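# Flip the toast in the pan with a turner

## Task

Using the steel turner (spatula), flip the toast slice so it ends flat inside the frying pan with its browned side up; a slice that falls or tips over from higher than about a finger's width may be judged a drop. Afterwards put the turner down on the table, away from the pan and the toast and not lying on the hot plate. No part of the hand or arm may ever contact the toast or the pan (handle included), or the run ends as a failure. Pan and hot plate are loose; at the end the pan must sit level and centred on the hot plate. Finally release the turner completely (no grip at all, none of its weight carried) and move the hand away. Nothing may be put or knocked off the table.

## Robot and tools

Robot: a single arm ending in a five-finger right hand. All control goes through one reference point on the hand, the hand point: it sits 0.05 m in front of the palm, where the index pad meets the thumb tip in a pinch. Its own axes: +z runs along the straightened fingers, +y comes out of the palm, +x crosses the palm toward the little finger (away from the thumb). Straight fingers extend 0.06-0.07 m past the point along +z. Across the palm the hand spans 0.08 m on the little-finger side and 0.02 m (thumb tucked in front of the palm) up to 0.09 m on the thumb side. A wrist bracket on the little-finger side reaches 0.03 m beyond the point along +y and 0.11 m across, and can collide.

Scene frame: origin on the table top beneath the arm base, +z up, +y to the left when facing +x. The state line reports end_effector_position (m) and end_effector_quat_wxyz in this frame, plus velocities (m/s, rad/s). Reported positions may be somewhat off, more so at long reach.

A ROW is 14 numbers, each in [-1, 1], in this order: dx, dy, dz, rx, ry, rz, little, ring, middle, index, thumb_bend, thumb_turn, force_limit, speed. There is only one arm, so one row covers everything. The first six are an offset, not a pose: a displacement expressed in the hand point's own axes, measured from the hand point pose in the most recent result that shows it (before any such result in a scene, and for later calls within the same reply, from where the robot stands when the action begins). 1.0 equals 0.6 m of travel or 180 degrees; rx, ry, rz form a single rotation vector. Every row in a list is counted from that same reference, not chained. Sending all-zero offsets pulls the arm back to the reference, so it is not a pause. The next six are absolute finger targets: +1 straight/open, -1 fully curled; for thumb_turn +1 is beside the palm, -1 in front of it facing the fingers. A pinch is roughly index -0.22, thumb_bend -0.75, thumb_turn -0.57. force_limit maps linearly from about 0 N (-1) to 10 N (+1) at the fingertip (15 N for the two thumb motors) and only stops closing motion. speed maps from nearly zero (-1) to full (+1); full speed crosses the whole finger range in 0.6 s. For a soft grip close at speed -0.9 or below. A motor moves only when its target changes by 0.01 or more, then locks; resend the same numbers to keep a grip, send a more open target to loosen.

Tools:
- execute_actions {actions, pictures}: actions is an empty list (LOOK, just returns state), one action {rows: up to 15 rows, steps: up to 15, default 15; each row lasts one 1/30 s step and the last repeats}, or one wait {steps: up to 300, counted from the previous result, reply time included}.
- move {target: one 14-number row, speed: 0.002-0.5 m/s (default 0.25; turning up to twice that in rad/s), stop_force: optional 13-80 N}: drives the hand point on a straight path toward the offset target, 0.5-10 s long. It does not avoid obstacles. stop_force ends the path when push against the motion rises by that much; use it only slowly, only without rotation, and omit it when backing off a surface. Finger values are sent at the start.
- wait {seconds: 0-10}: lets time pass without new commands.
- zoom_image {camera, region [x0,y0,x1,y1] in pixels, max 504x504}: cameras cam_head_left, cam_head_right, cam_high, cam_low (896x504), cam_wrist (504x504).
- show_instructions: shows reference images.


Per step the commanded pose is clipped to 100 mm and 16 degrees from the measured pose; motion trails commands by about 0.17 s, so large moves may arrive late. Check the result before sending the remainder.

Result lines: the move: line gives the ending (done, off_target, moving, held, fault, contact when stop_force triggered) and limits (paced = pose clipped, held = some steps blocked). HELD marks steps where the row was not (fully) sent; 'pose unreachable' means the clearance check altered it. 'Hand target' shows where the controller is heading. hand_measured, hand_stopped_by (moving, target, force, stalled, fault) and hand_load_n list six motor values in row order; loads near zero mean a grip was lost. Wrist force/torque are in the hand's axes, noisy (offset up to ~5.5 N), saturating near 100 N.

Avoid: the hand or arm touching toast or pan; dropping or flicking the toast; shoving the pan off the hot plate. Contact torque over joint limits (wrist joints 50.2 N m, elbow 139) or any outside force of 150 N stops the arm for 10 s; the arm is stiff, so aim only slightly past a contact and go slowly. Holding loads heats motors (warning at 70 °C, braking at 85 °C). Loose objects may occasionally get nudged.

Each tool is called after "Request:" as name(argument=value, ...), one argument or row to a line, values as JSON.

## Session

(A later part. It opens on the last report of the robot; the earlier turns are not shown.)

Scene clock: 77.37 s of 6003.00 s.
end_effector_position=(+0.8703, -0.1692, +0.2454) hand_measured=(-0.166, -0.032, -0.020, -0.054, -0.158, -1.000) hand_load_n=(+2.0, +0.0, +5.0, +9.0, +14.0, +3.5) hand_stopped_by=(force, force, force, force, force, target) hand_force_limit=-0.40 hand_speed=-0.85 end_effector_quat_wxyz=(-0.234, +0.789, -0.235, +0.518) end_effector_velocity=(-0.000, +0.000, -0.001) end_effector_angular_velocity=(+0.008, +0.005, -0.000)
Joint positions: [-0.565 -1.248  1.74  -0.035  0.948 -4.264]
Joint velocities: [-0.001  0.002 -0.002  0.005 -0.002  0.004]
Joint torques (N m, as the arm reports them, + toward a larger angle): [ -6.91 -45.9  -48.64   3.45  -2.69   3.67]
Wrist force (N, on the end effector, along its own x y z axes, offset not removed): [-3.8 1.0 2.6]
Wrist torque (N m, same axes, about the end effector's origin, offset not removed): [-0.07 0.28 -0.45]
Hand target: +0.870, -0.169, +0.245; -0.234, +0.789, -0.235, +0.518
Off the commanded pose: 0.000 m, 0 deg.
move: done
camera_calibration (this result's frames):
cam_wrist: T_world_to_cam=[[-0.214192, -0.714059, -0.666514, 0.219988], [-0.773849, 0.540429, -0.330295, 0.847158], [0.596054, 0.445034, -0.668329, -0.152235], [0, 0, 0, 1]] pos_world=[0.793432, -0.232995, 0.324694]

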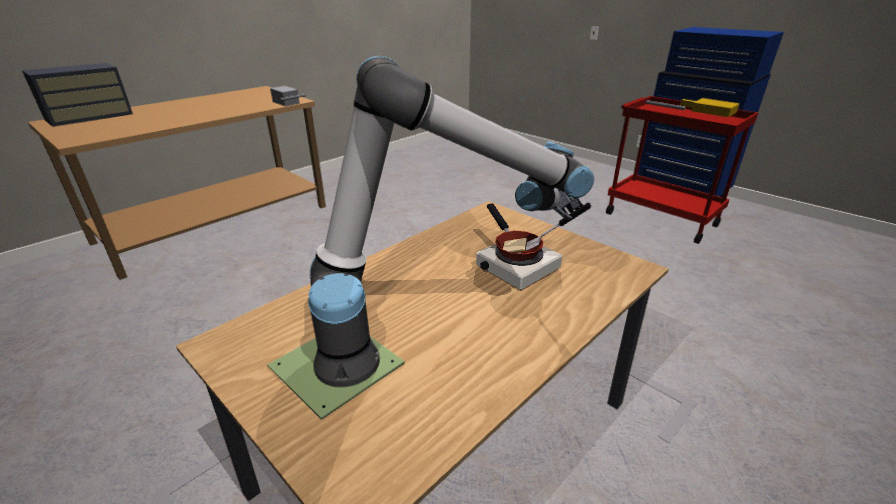

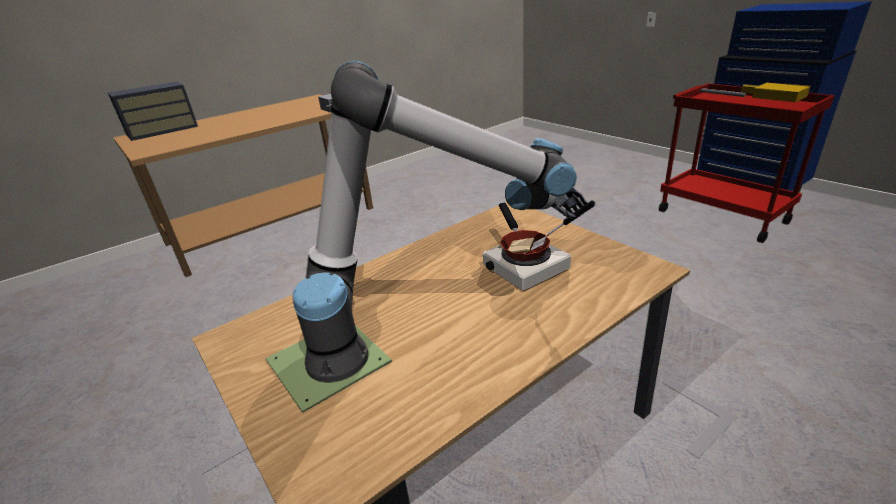

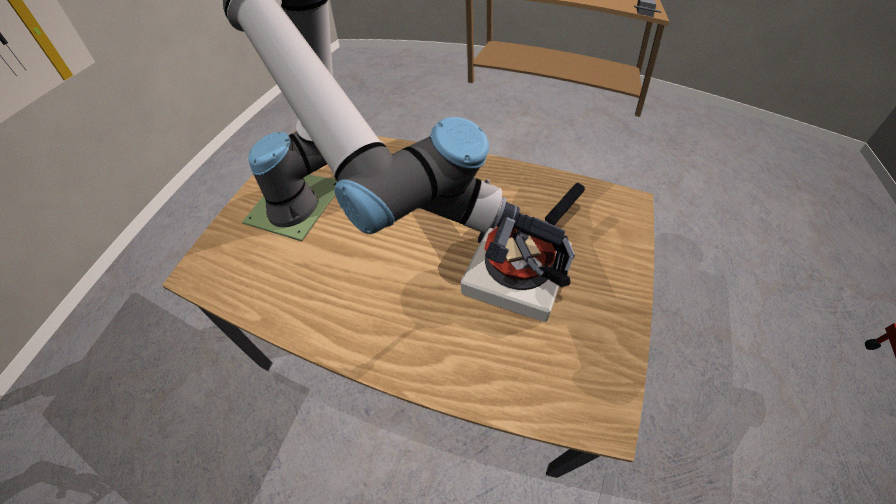

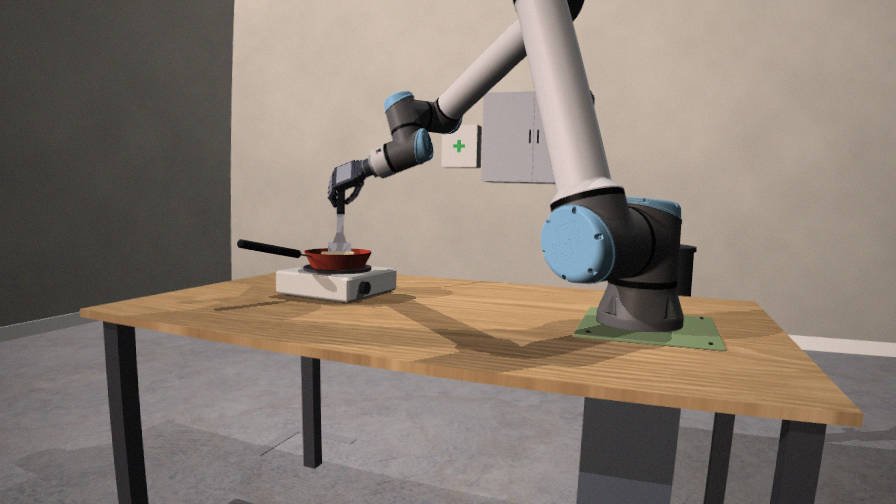

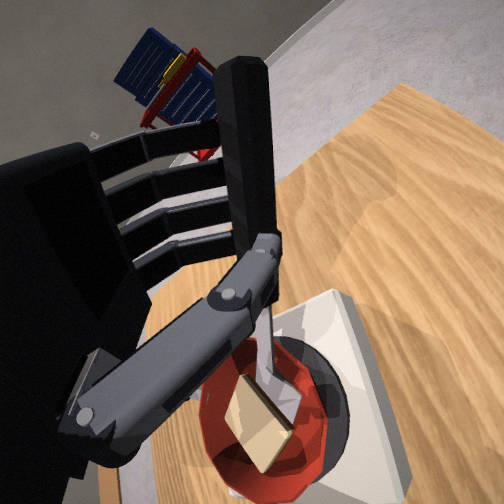

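Request:
move(
  target=[0.024,-0.062,-0.032,0,0,0,-0.5,-0.4,-0.4,-0.4,-0.3,-1,-0.4,-0.85],
  speed=0.02,
)

Request:
move(
  target=[-0.01,-0.035,-0.02,0,0,0,-0.5,-0.4,-0.4,-0.4,-0.3,-1,-0.4,-0.85],
  speed=0.015,
)

Request:
zoom_image(
  camera="cam_head_left",
  region=[460,180,600,290],
)

Scene clock: 82.47 s of 6003.00 s.
end_effector_position=(+0.8624, -0.1515, +0.2849) hand_measured=(-0.166, -0.032, -0.020, -0.054, -0.158, -1.000) hand_load_n=(+2.0, +0.0, +5.0, +9.0, +14.0, +3.5) hand_stopped_by=(force, force, force, force, force, target) hand_force_limit=-0.40 hand_speed=-0.85 end_effector_quat_wxyz=(-0.234, +0.789, -0.235, +0.518) end_effector_velocity=(-0.001, +0.001, +0.003) end_effector_angular_velocity=(+0.001, +0.001, -0.001)
Joint positions: [-0.548 -1.296  1.727  0.021  0.963 -4.255]
Joint velocities: [ 0.001 -0.004 -0.001  0.006  0.001  0.001]
Joint torques (N m, as the arm reports them, + toward a larger angle): [ 10.48 -80.88 -50.08   2.55   1.38   3.38]
Wrist force (N, on the end effector, along its own x y z axes, offset not removed): [0.1 1.3 4.5]
Wrist torque (N m, same axes, about the end effector's origin, offset not removed): [-0.21 -0.34 -0.29]
Hand target: +0.862, -0.151, +0.285; -0.234, +0.789, -0.235, +0.518
Off the commanded pose: 0.000 m, 0 deg.
move: done
camera_calibration (this result's frames):
cam_wrist: T_world_to_cam=[[-0.214192, -0.714073, -0.666499, 0.257178], [-0.773849, 0.540422, -0.330305, 0.844502], [0.596053, 0.445021, -0.668339, -0.129025], [0, 0, 0, 1]] pos_world=[0.785509, -0.215325, 0.36412]

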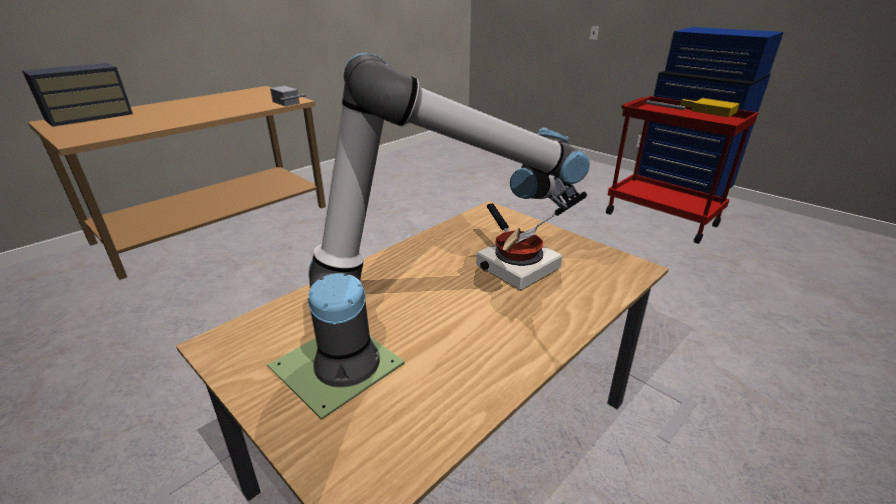

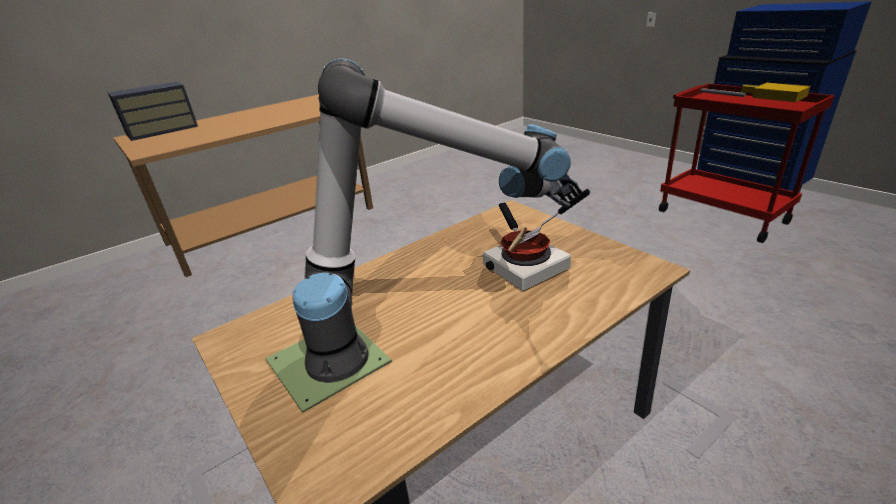

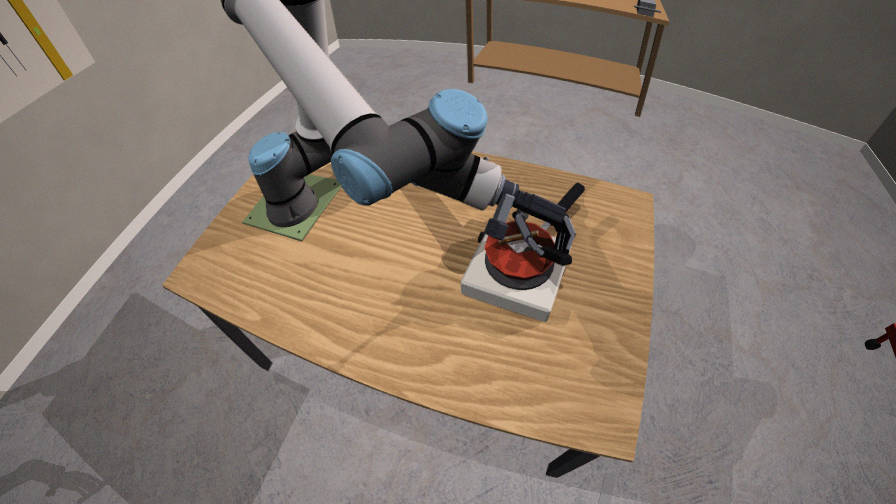

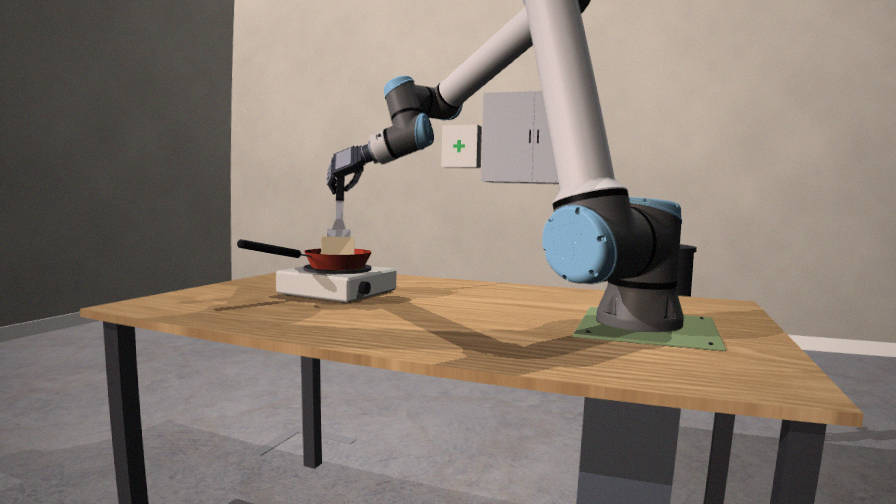

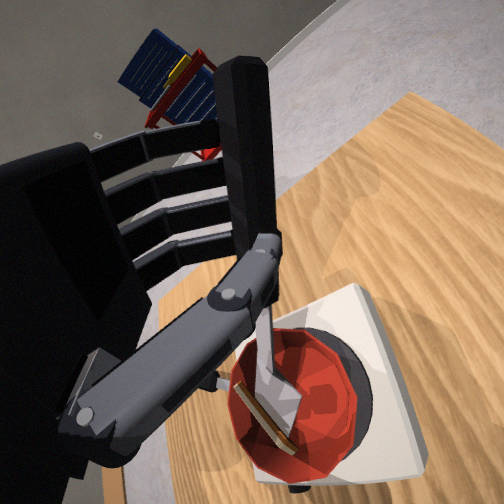

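Scene clock: 84.40 s of 6003.00 s.
end_effector_position=(+0.8519, -0.1332, +0.2975) hand_measured=(-0.166, -0.032, -0.020, -0.054, -0.158, -1.000) hand_load_n=(+2.0, +0.0, +5.0, +9.0, +14.0, +3.5) hand_stopped_by=(force, force, force, force, force, target) hand_force_limit=-0.40 hand_speed=-0.85 end_effector_quat_wxyz=(-0.234, +0.789, -0.235, +0.518) end_effector_velocity=(-0.001, +0.002, +0.001) end_effector_angular_velocity=(+0.001, +0.001, -0.000)
Joint positions: [-0.531 -1.328  1.744  0.031  0.979 -4.246]
Joint velocities: [ 0.002 -0.003  0.002  0.002  0.002  0.001]
Joint torques (N m, as the arm reports them, + toward a larger angle): [ 15.81 -76.66 -23.82   3.16   1.27   3.41]
Wrist force (N, on the end effector, along its own x y z axes, offset not removed): [-2.4 0.3 0.9]
Wrist torque (N m, same axes, about the end effector's origin, offset not removed): [-0.05 0.16 -0.35]
Hand target: +0.852, -0.133, +0.298; -0.234, +0.789, -0.235, +0.518
Off the commanded pose: 0.000 m, 0 deg.
move: done
camera_calibration (this result's frames):
cam_wrist: T_world_to_cam=[[-0.214192, -0.714093, -0.666478, 0.276451], [-0.773855, 0.540408, -0.330316, 0.830716], [0.596046, 0.445006, -0.668355, -0.122477], [0, 0, 0, 1]] pos_world=[0.775069, -0.19701, 0.376789]

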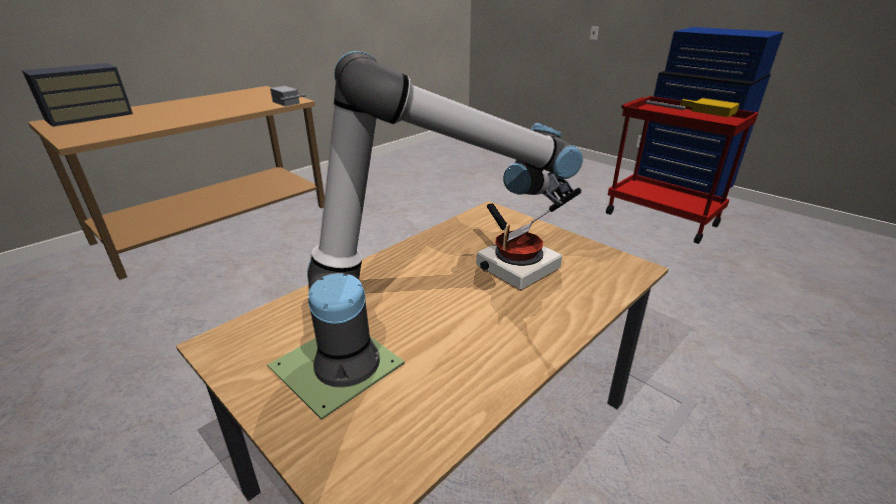

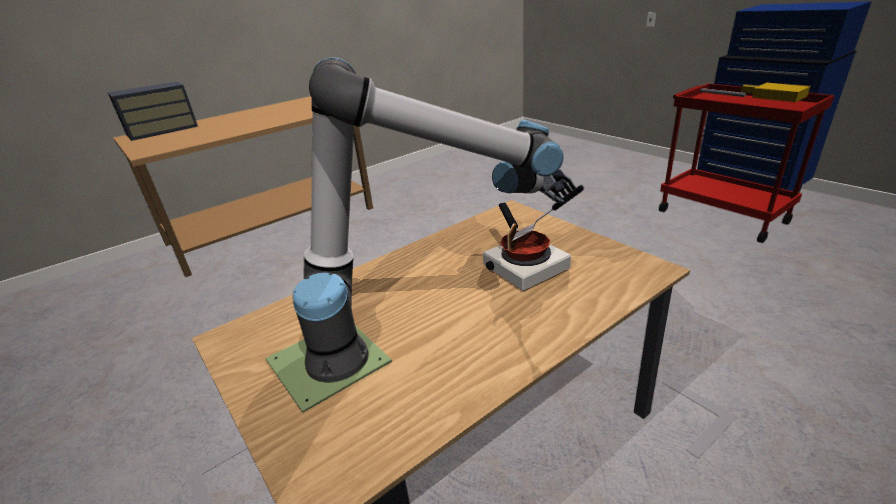

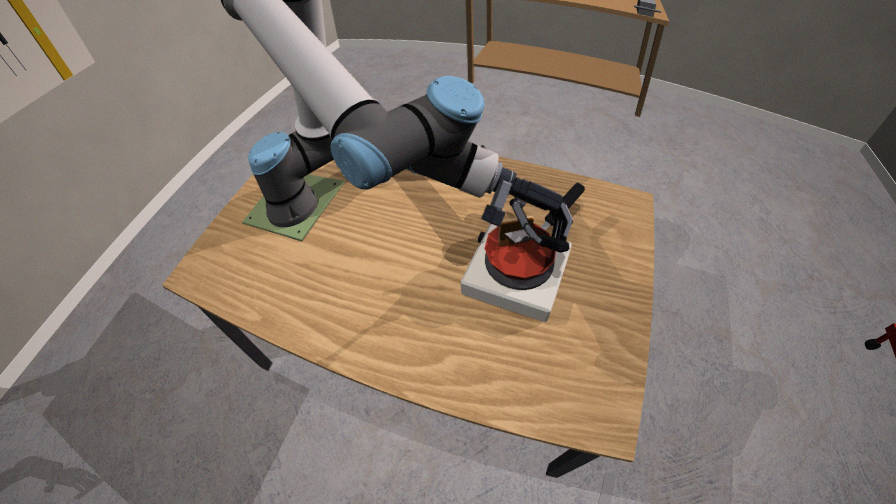

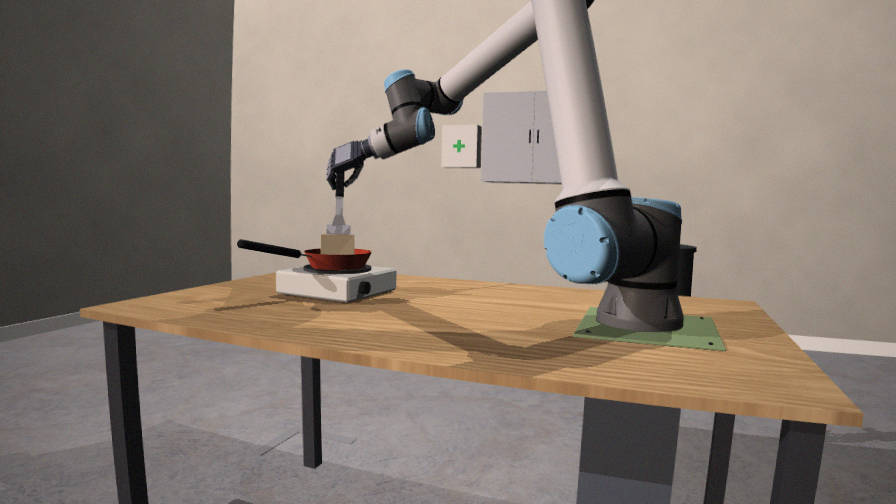

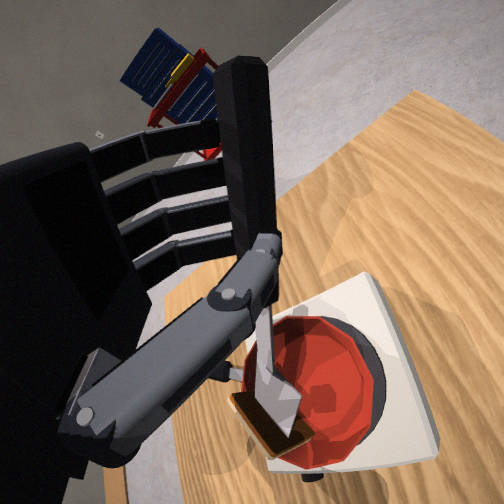

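Region (460, 180, 600, 290) of cam_head_left's 896x504 image, scaled by 3.600, with more detail than that image has; it fills the top 396 rows of this view, and the rest is white.

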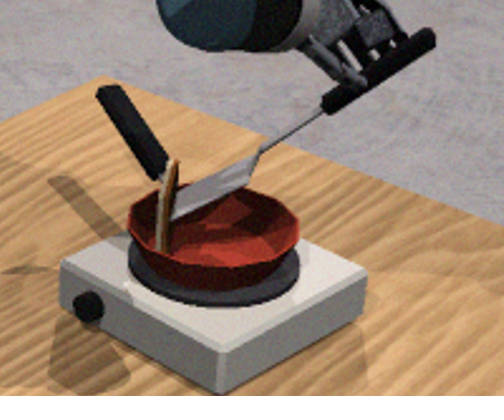

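Request:
move(
  target=[-0.03,-0.008,-0.005,0,0,0,-0.5,-0.4,-0.4,-0.4,-0.3,-1,-0.4,-0.85],
  speed=0.008,
)

Request:
zoom_image(
  camera="cam_head_left",
  region=[460,180,600,290],
)

Scene clock: 88.63 s of 6003.00 s.
end_effector_position=(+0.8435, -0.1190, +0.2889) hand_measured=(-0.166, -0.032, -0.020, -0.054, -0.158, -1.000) hand_load_n=(+2.0, +0.0, +5.0, +9.0, +14.0, +3.5) hand_stopped_by=(force, force, force, force, force, target) hand_force_limit=-0.40 hand_speed=-0.85 end_effector_quat_wxyz=(-0.234, +0.789, -0.235, +0.518) end_effector_velocity=(-0.000, +0.002, -0.001) end_effector_angular_velocity=(-0.000, -0.002, +0.001)
Joint positions: [-0.517 -1.341  1.776  0.008  0.992 -4.239]
Joint velocities: [ 0.002 -0.001  0.003 -0.004  0.001  0.001]
Joint torques (N m, as the arm reports them, + toward a larger angle): [ 13.89 -76.58 -24.51  -3.52   1.88   3.69]
Wrist force (N, on the end effector, along its own x y z axes, offset not removed): [-0.8 -0.9 3.8]
Wrist torque (N m, same axes, about the end effector's origin, offset not removed): [-0.51 -0.18 -0.23]
Hand target: +0.843, -0.119, +0.289; -0.234, +0.789, -0.235, +0.518
Off the commanded pose: 0.000 m, 0 deg.
move: done
camera_calibration (this result's frames):
cam_wrist: T_world_to_cam=[[-0.214198, -0.714109, -0.666459, 0.279035], [-0.773863, 0.540396, -0.330316, 0.813665], [0.596033, 0.444995, -0.668374, -0.129533], [0, 0, 0, 1]] pos_world=[0.76664, -0.182798, 0.368155]

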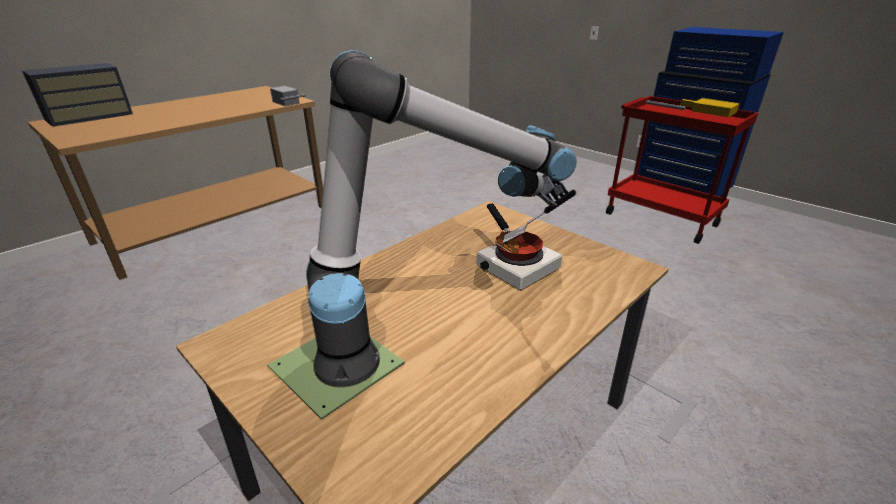

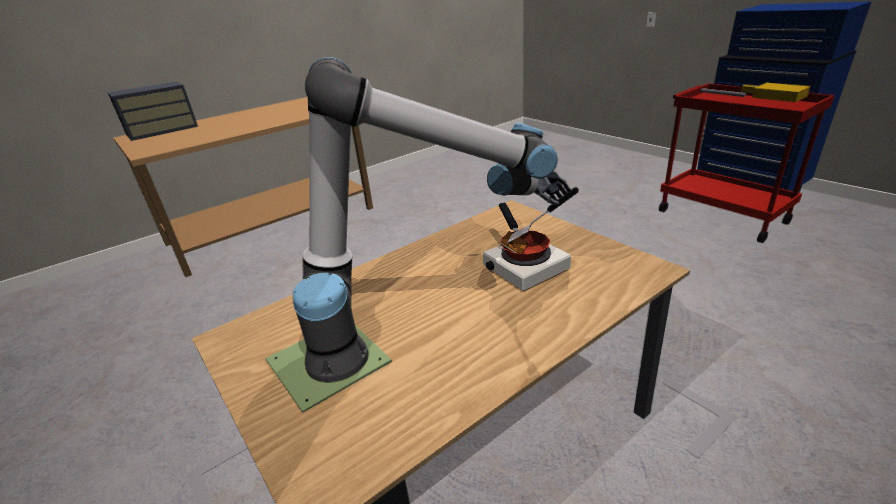

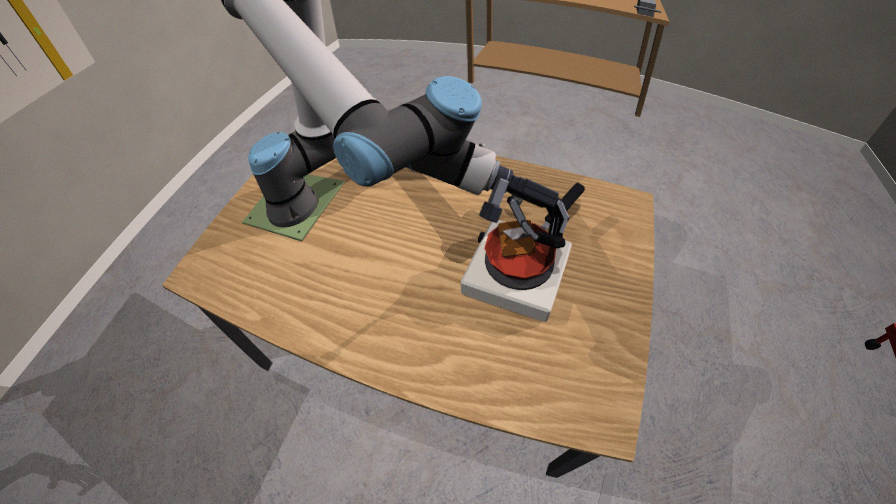

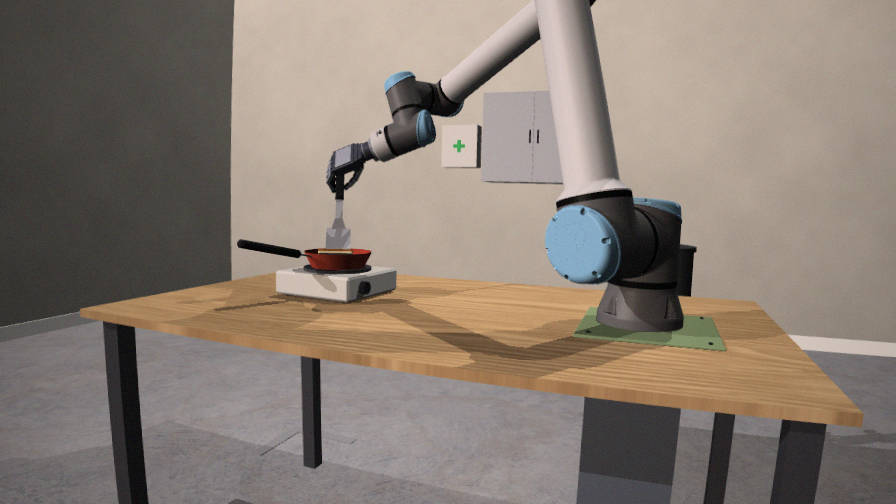

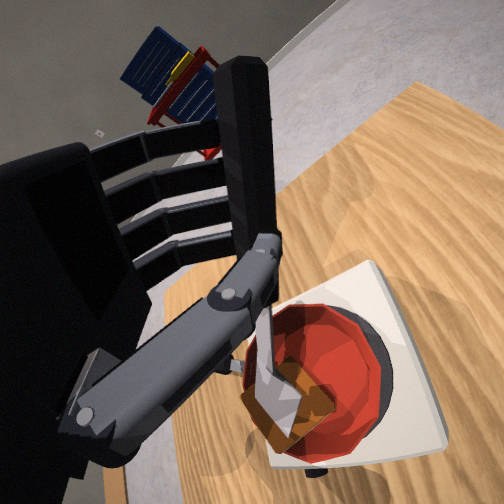

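Region (460, 180, 600, 290) of cam_head_left's 896x504 image, scaled by 3.600, with more detail than that image has; it fills the top 396 rows of this view, and the rest is white.

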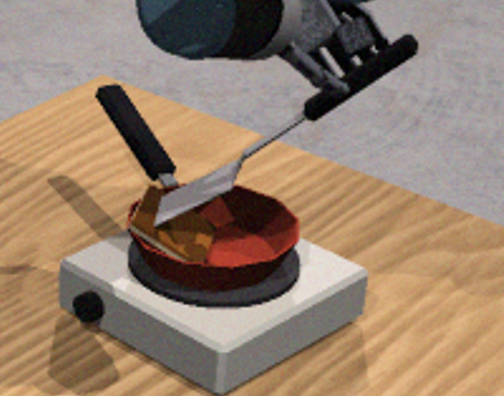

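Request:
move(
  target=[-0.068,-0.218,-0.126,0,0.083,-0.144,-0.5,-0.4,-0.4,-0.4,-0.3,-1,-0.4,-0.85],
  speed=0.07,
)

Request:
zoom_image(
  camera="cam_head_left",
  region=[460,180,600,290],
)

Request:
zoom_image(
  camera="cam_low",
  region=[280,200,400,290],
)

Scene clock: 95.43 s of 6003.00 s.
end_effector_position=(+0.7757, -0.0017, +0.3665) hand_measured=(-0.166, -0.032, -0.020, -0.054, -0.158, -1.000) hand_load_n=(+2.0, +0.5, +5.0, +9.0, +14.0, +3.5) hand_stopped_by=(force, force, force, force, force, target) hand_force_limit=-0.40 hand_speed=-0.85 end_effector_quat_wxyz=(-0.080, +0.748, -0.081, +0.654) end_effector_velocity=(-0.001, +0.001, +0.001) end_effector_angular_velocity=(-0.007, -0.004, -0.003)
Joint positions: [-0.292 -1.588  2.023 -0.291  1.295 -4.51 ]
Joint velocities: [ 0.004 -0.003  0.003 -0.004  0.008 -0.005]
Joint torques (N m, as the arm reports them, + toward a larger angle): [ 14.44 -55.78 -27.21  -4.89   1.71  -3.7 ]
Wrist force (N, on the end effector, along its own x y z axes, offset not removed): [-5.4 1.8 4.5]
Wrist torque (N m, same axes, about the end effector's origin, offset not removed): [-0.09 0.31 -0.45]
Hand target: +0.776, -0.001, +0.367; -0.080, +0.748, -0.080, +0.654
Off the commanded pose: 0.000 m, 0 deg.
move: done
camera_calibration (this result's frames):
cam_wrist: T_world_to_cam=[[-0.0821788, -0.942948, -0.322639, 0.171185], [-0.635534, 0.298952, -0.711845, 0.755564], [0.767687, 0.146549, -0.623843, -0.239451], [0, 0, 0, 1]] pos_world=[0.678078, -0.0293675, 0.443696]

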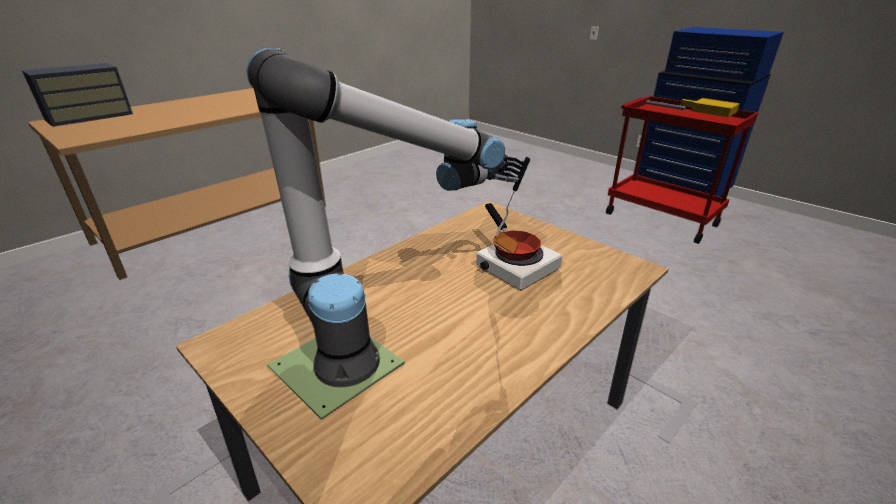

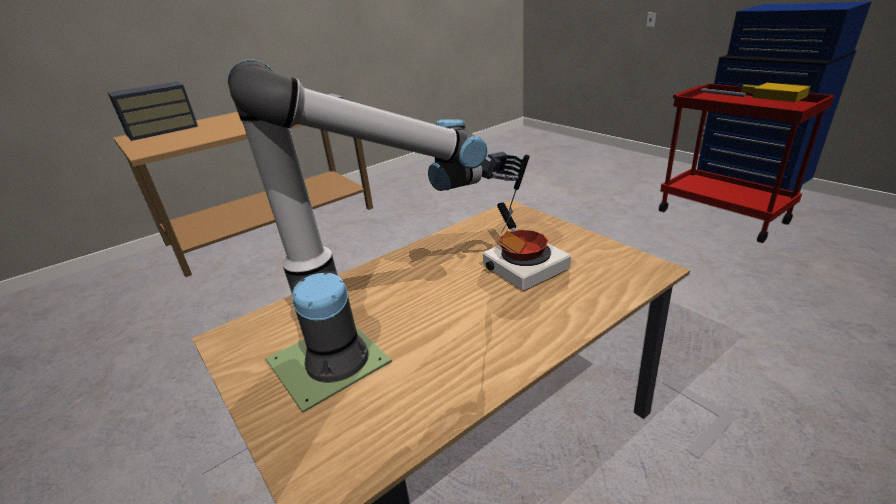

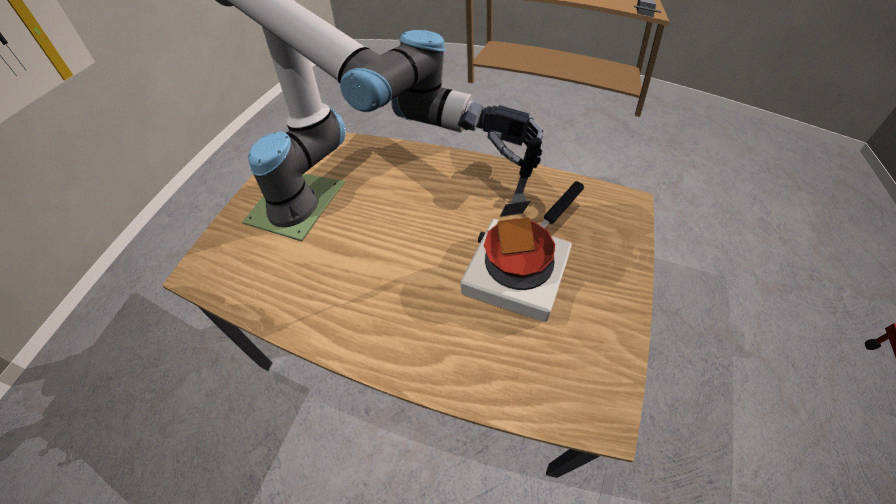

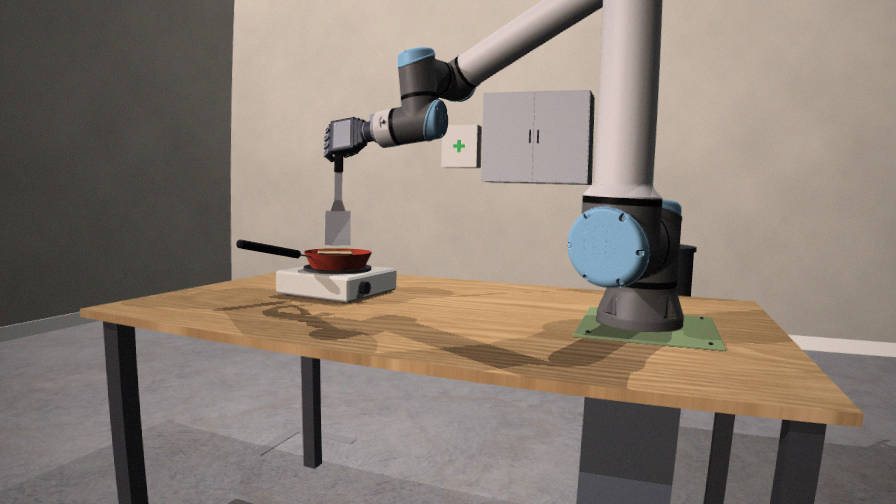

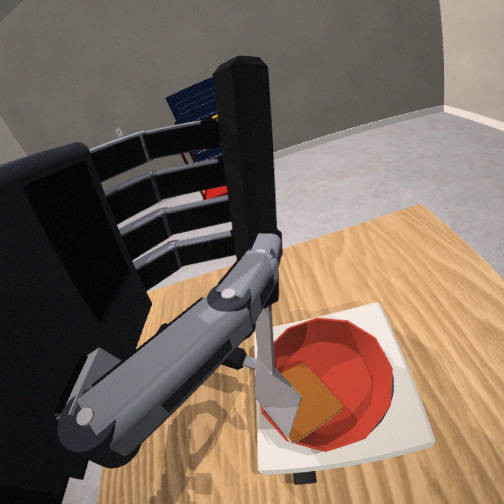

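Region (460, 180, 600, 290) of cam_head_left's 896x504 image, scaled by 3.600, with more detail than that image has; it fills the top 396 rows of this view, and the rest is white.

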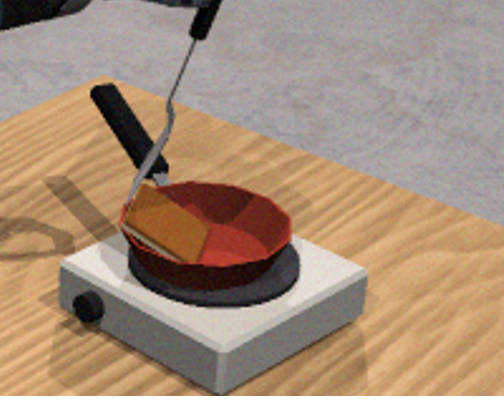

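Region (280, 200, 400, 290) of cam_low's 896x504 image, scaled by 4.200, with more detail than that image has; it fills the top 378 rows of this view, and the rest is white.

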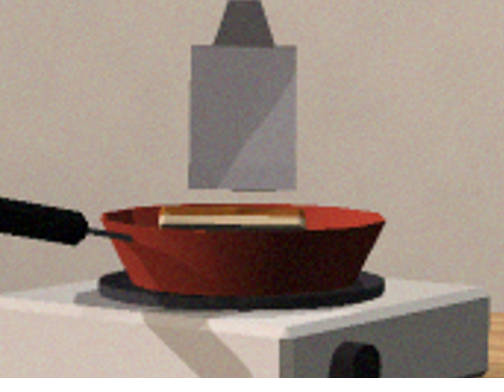

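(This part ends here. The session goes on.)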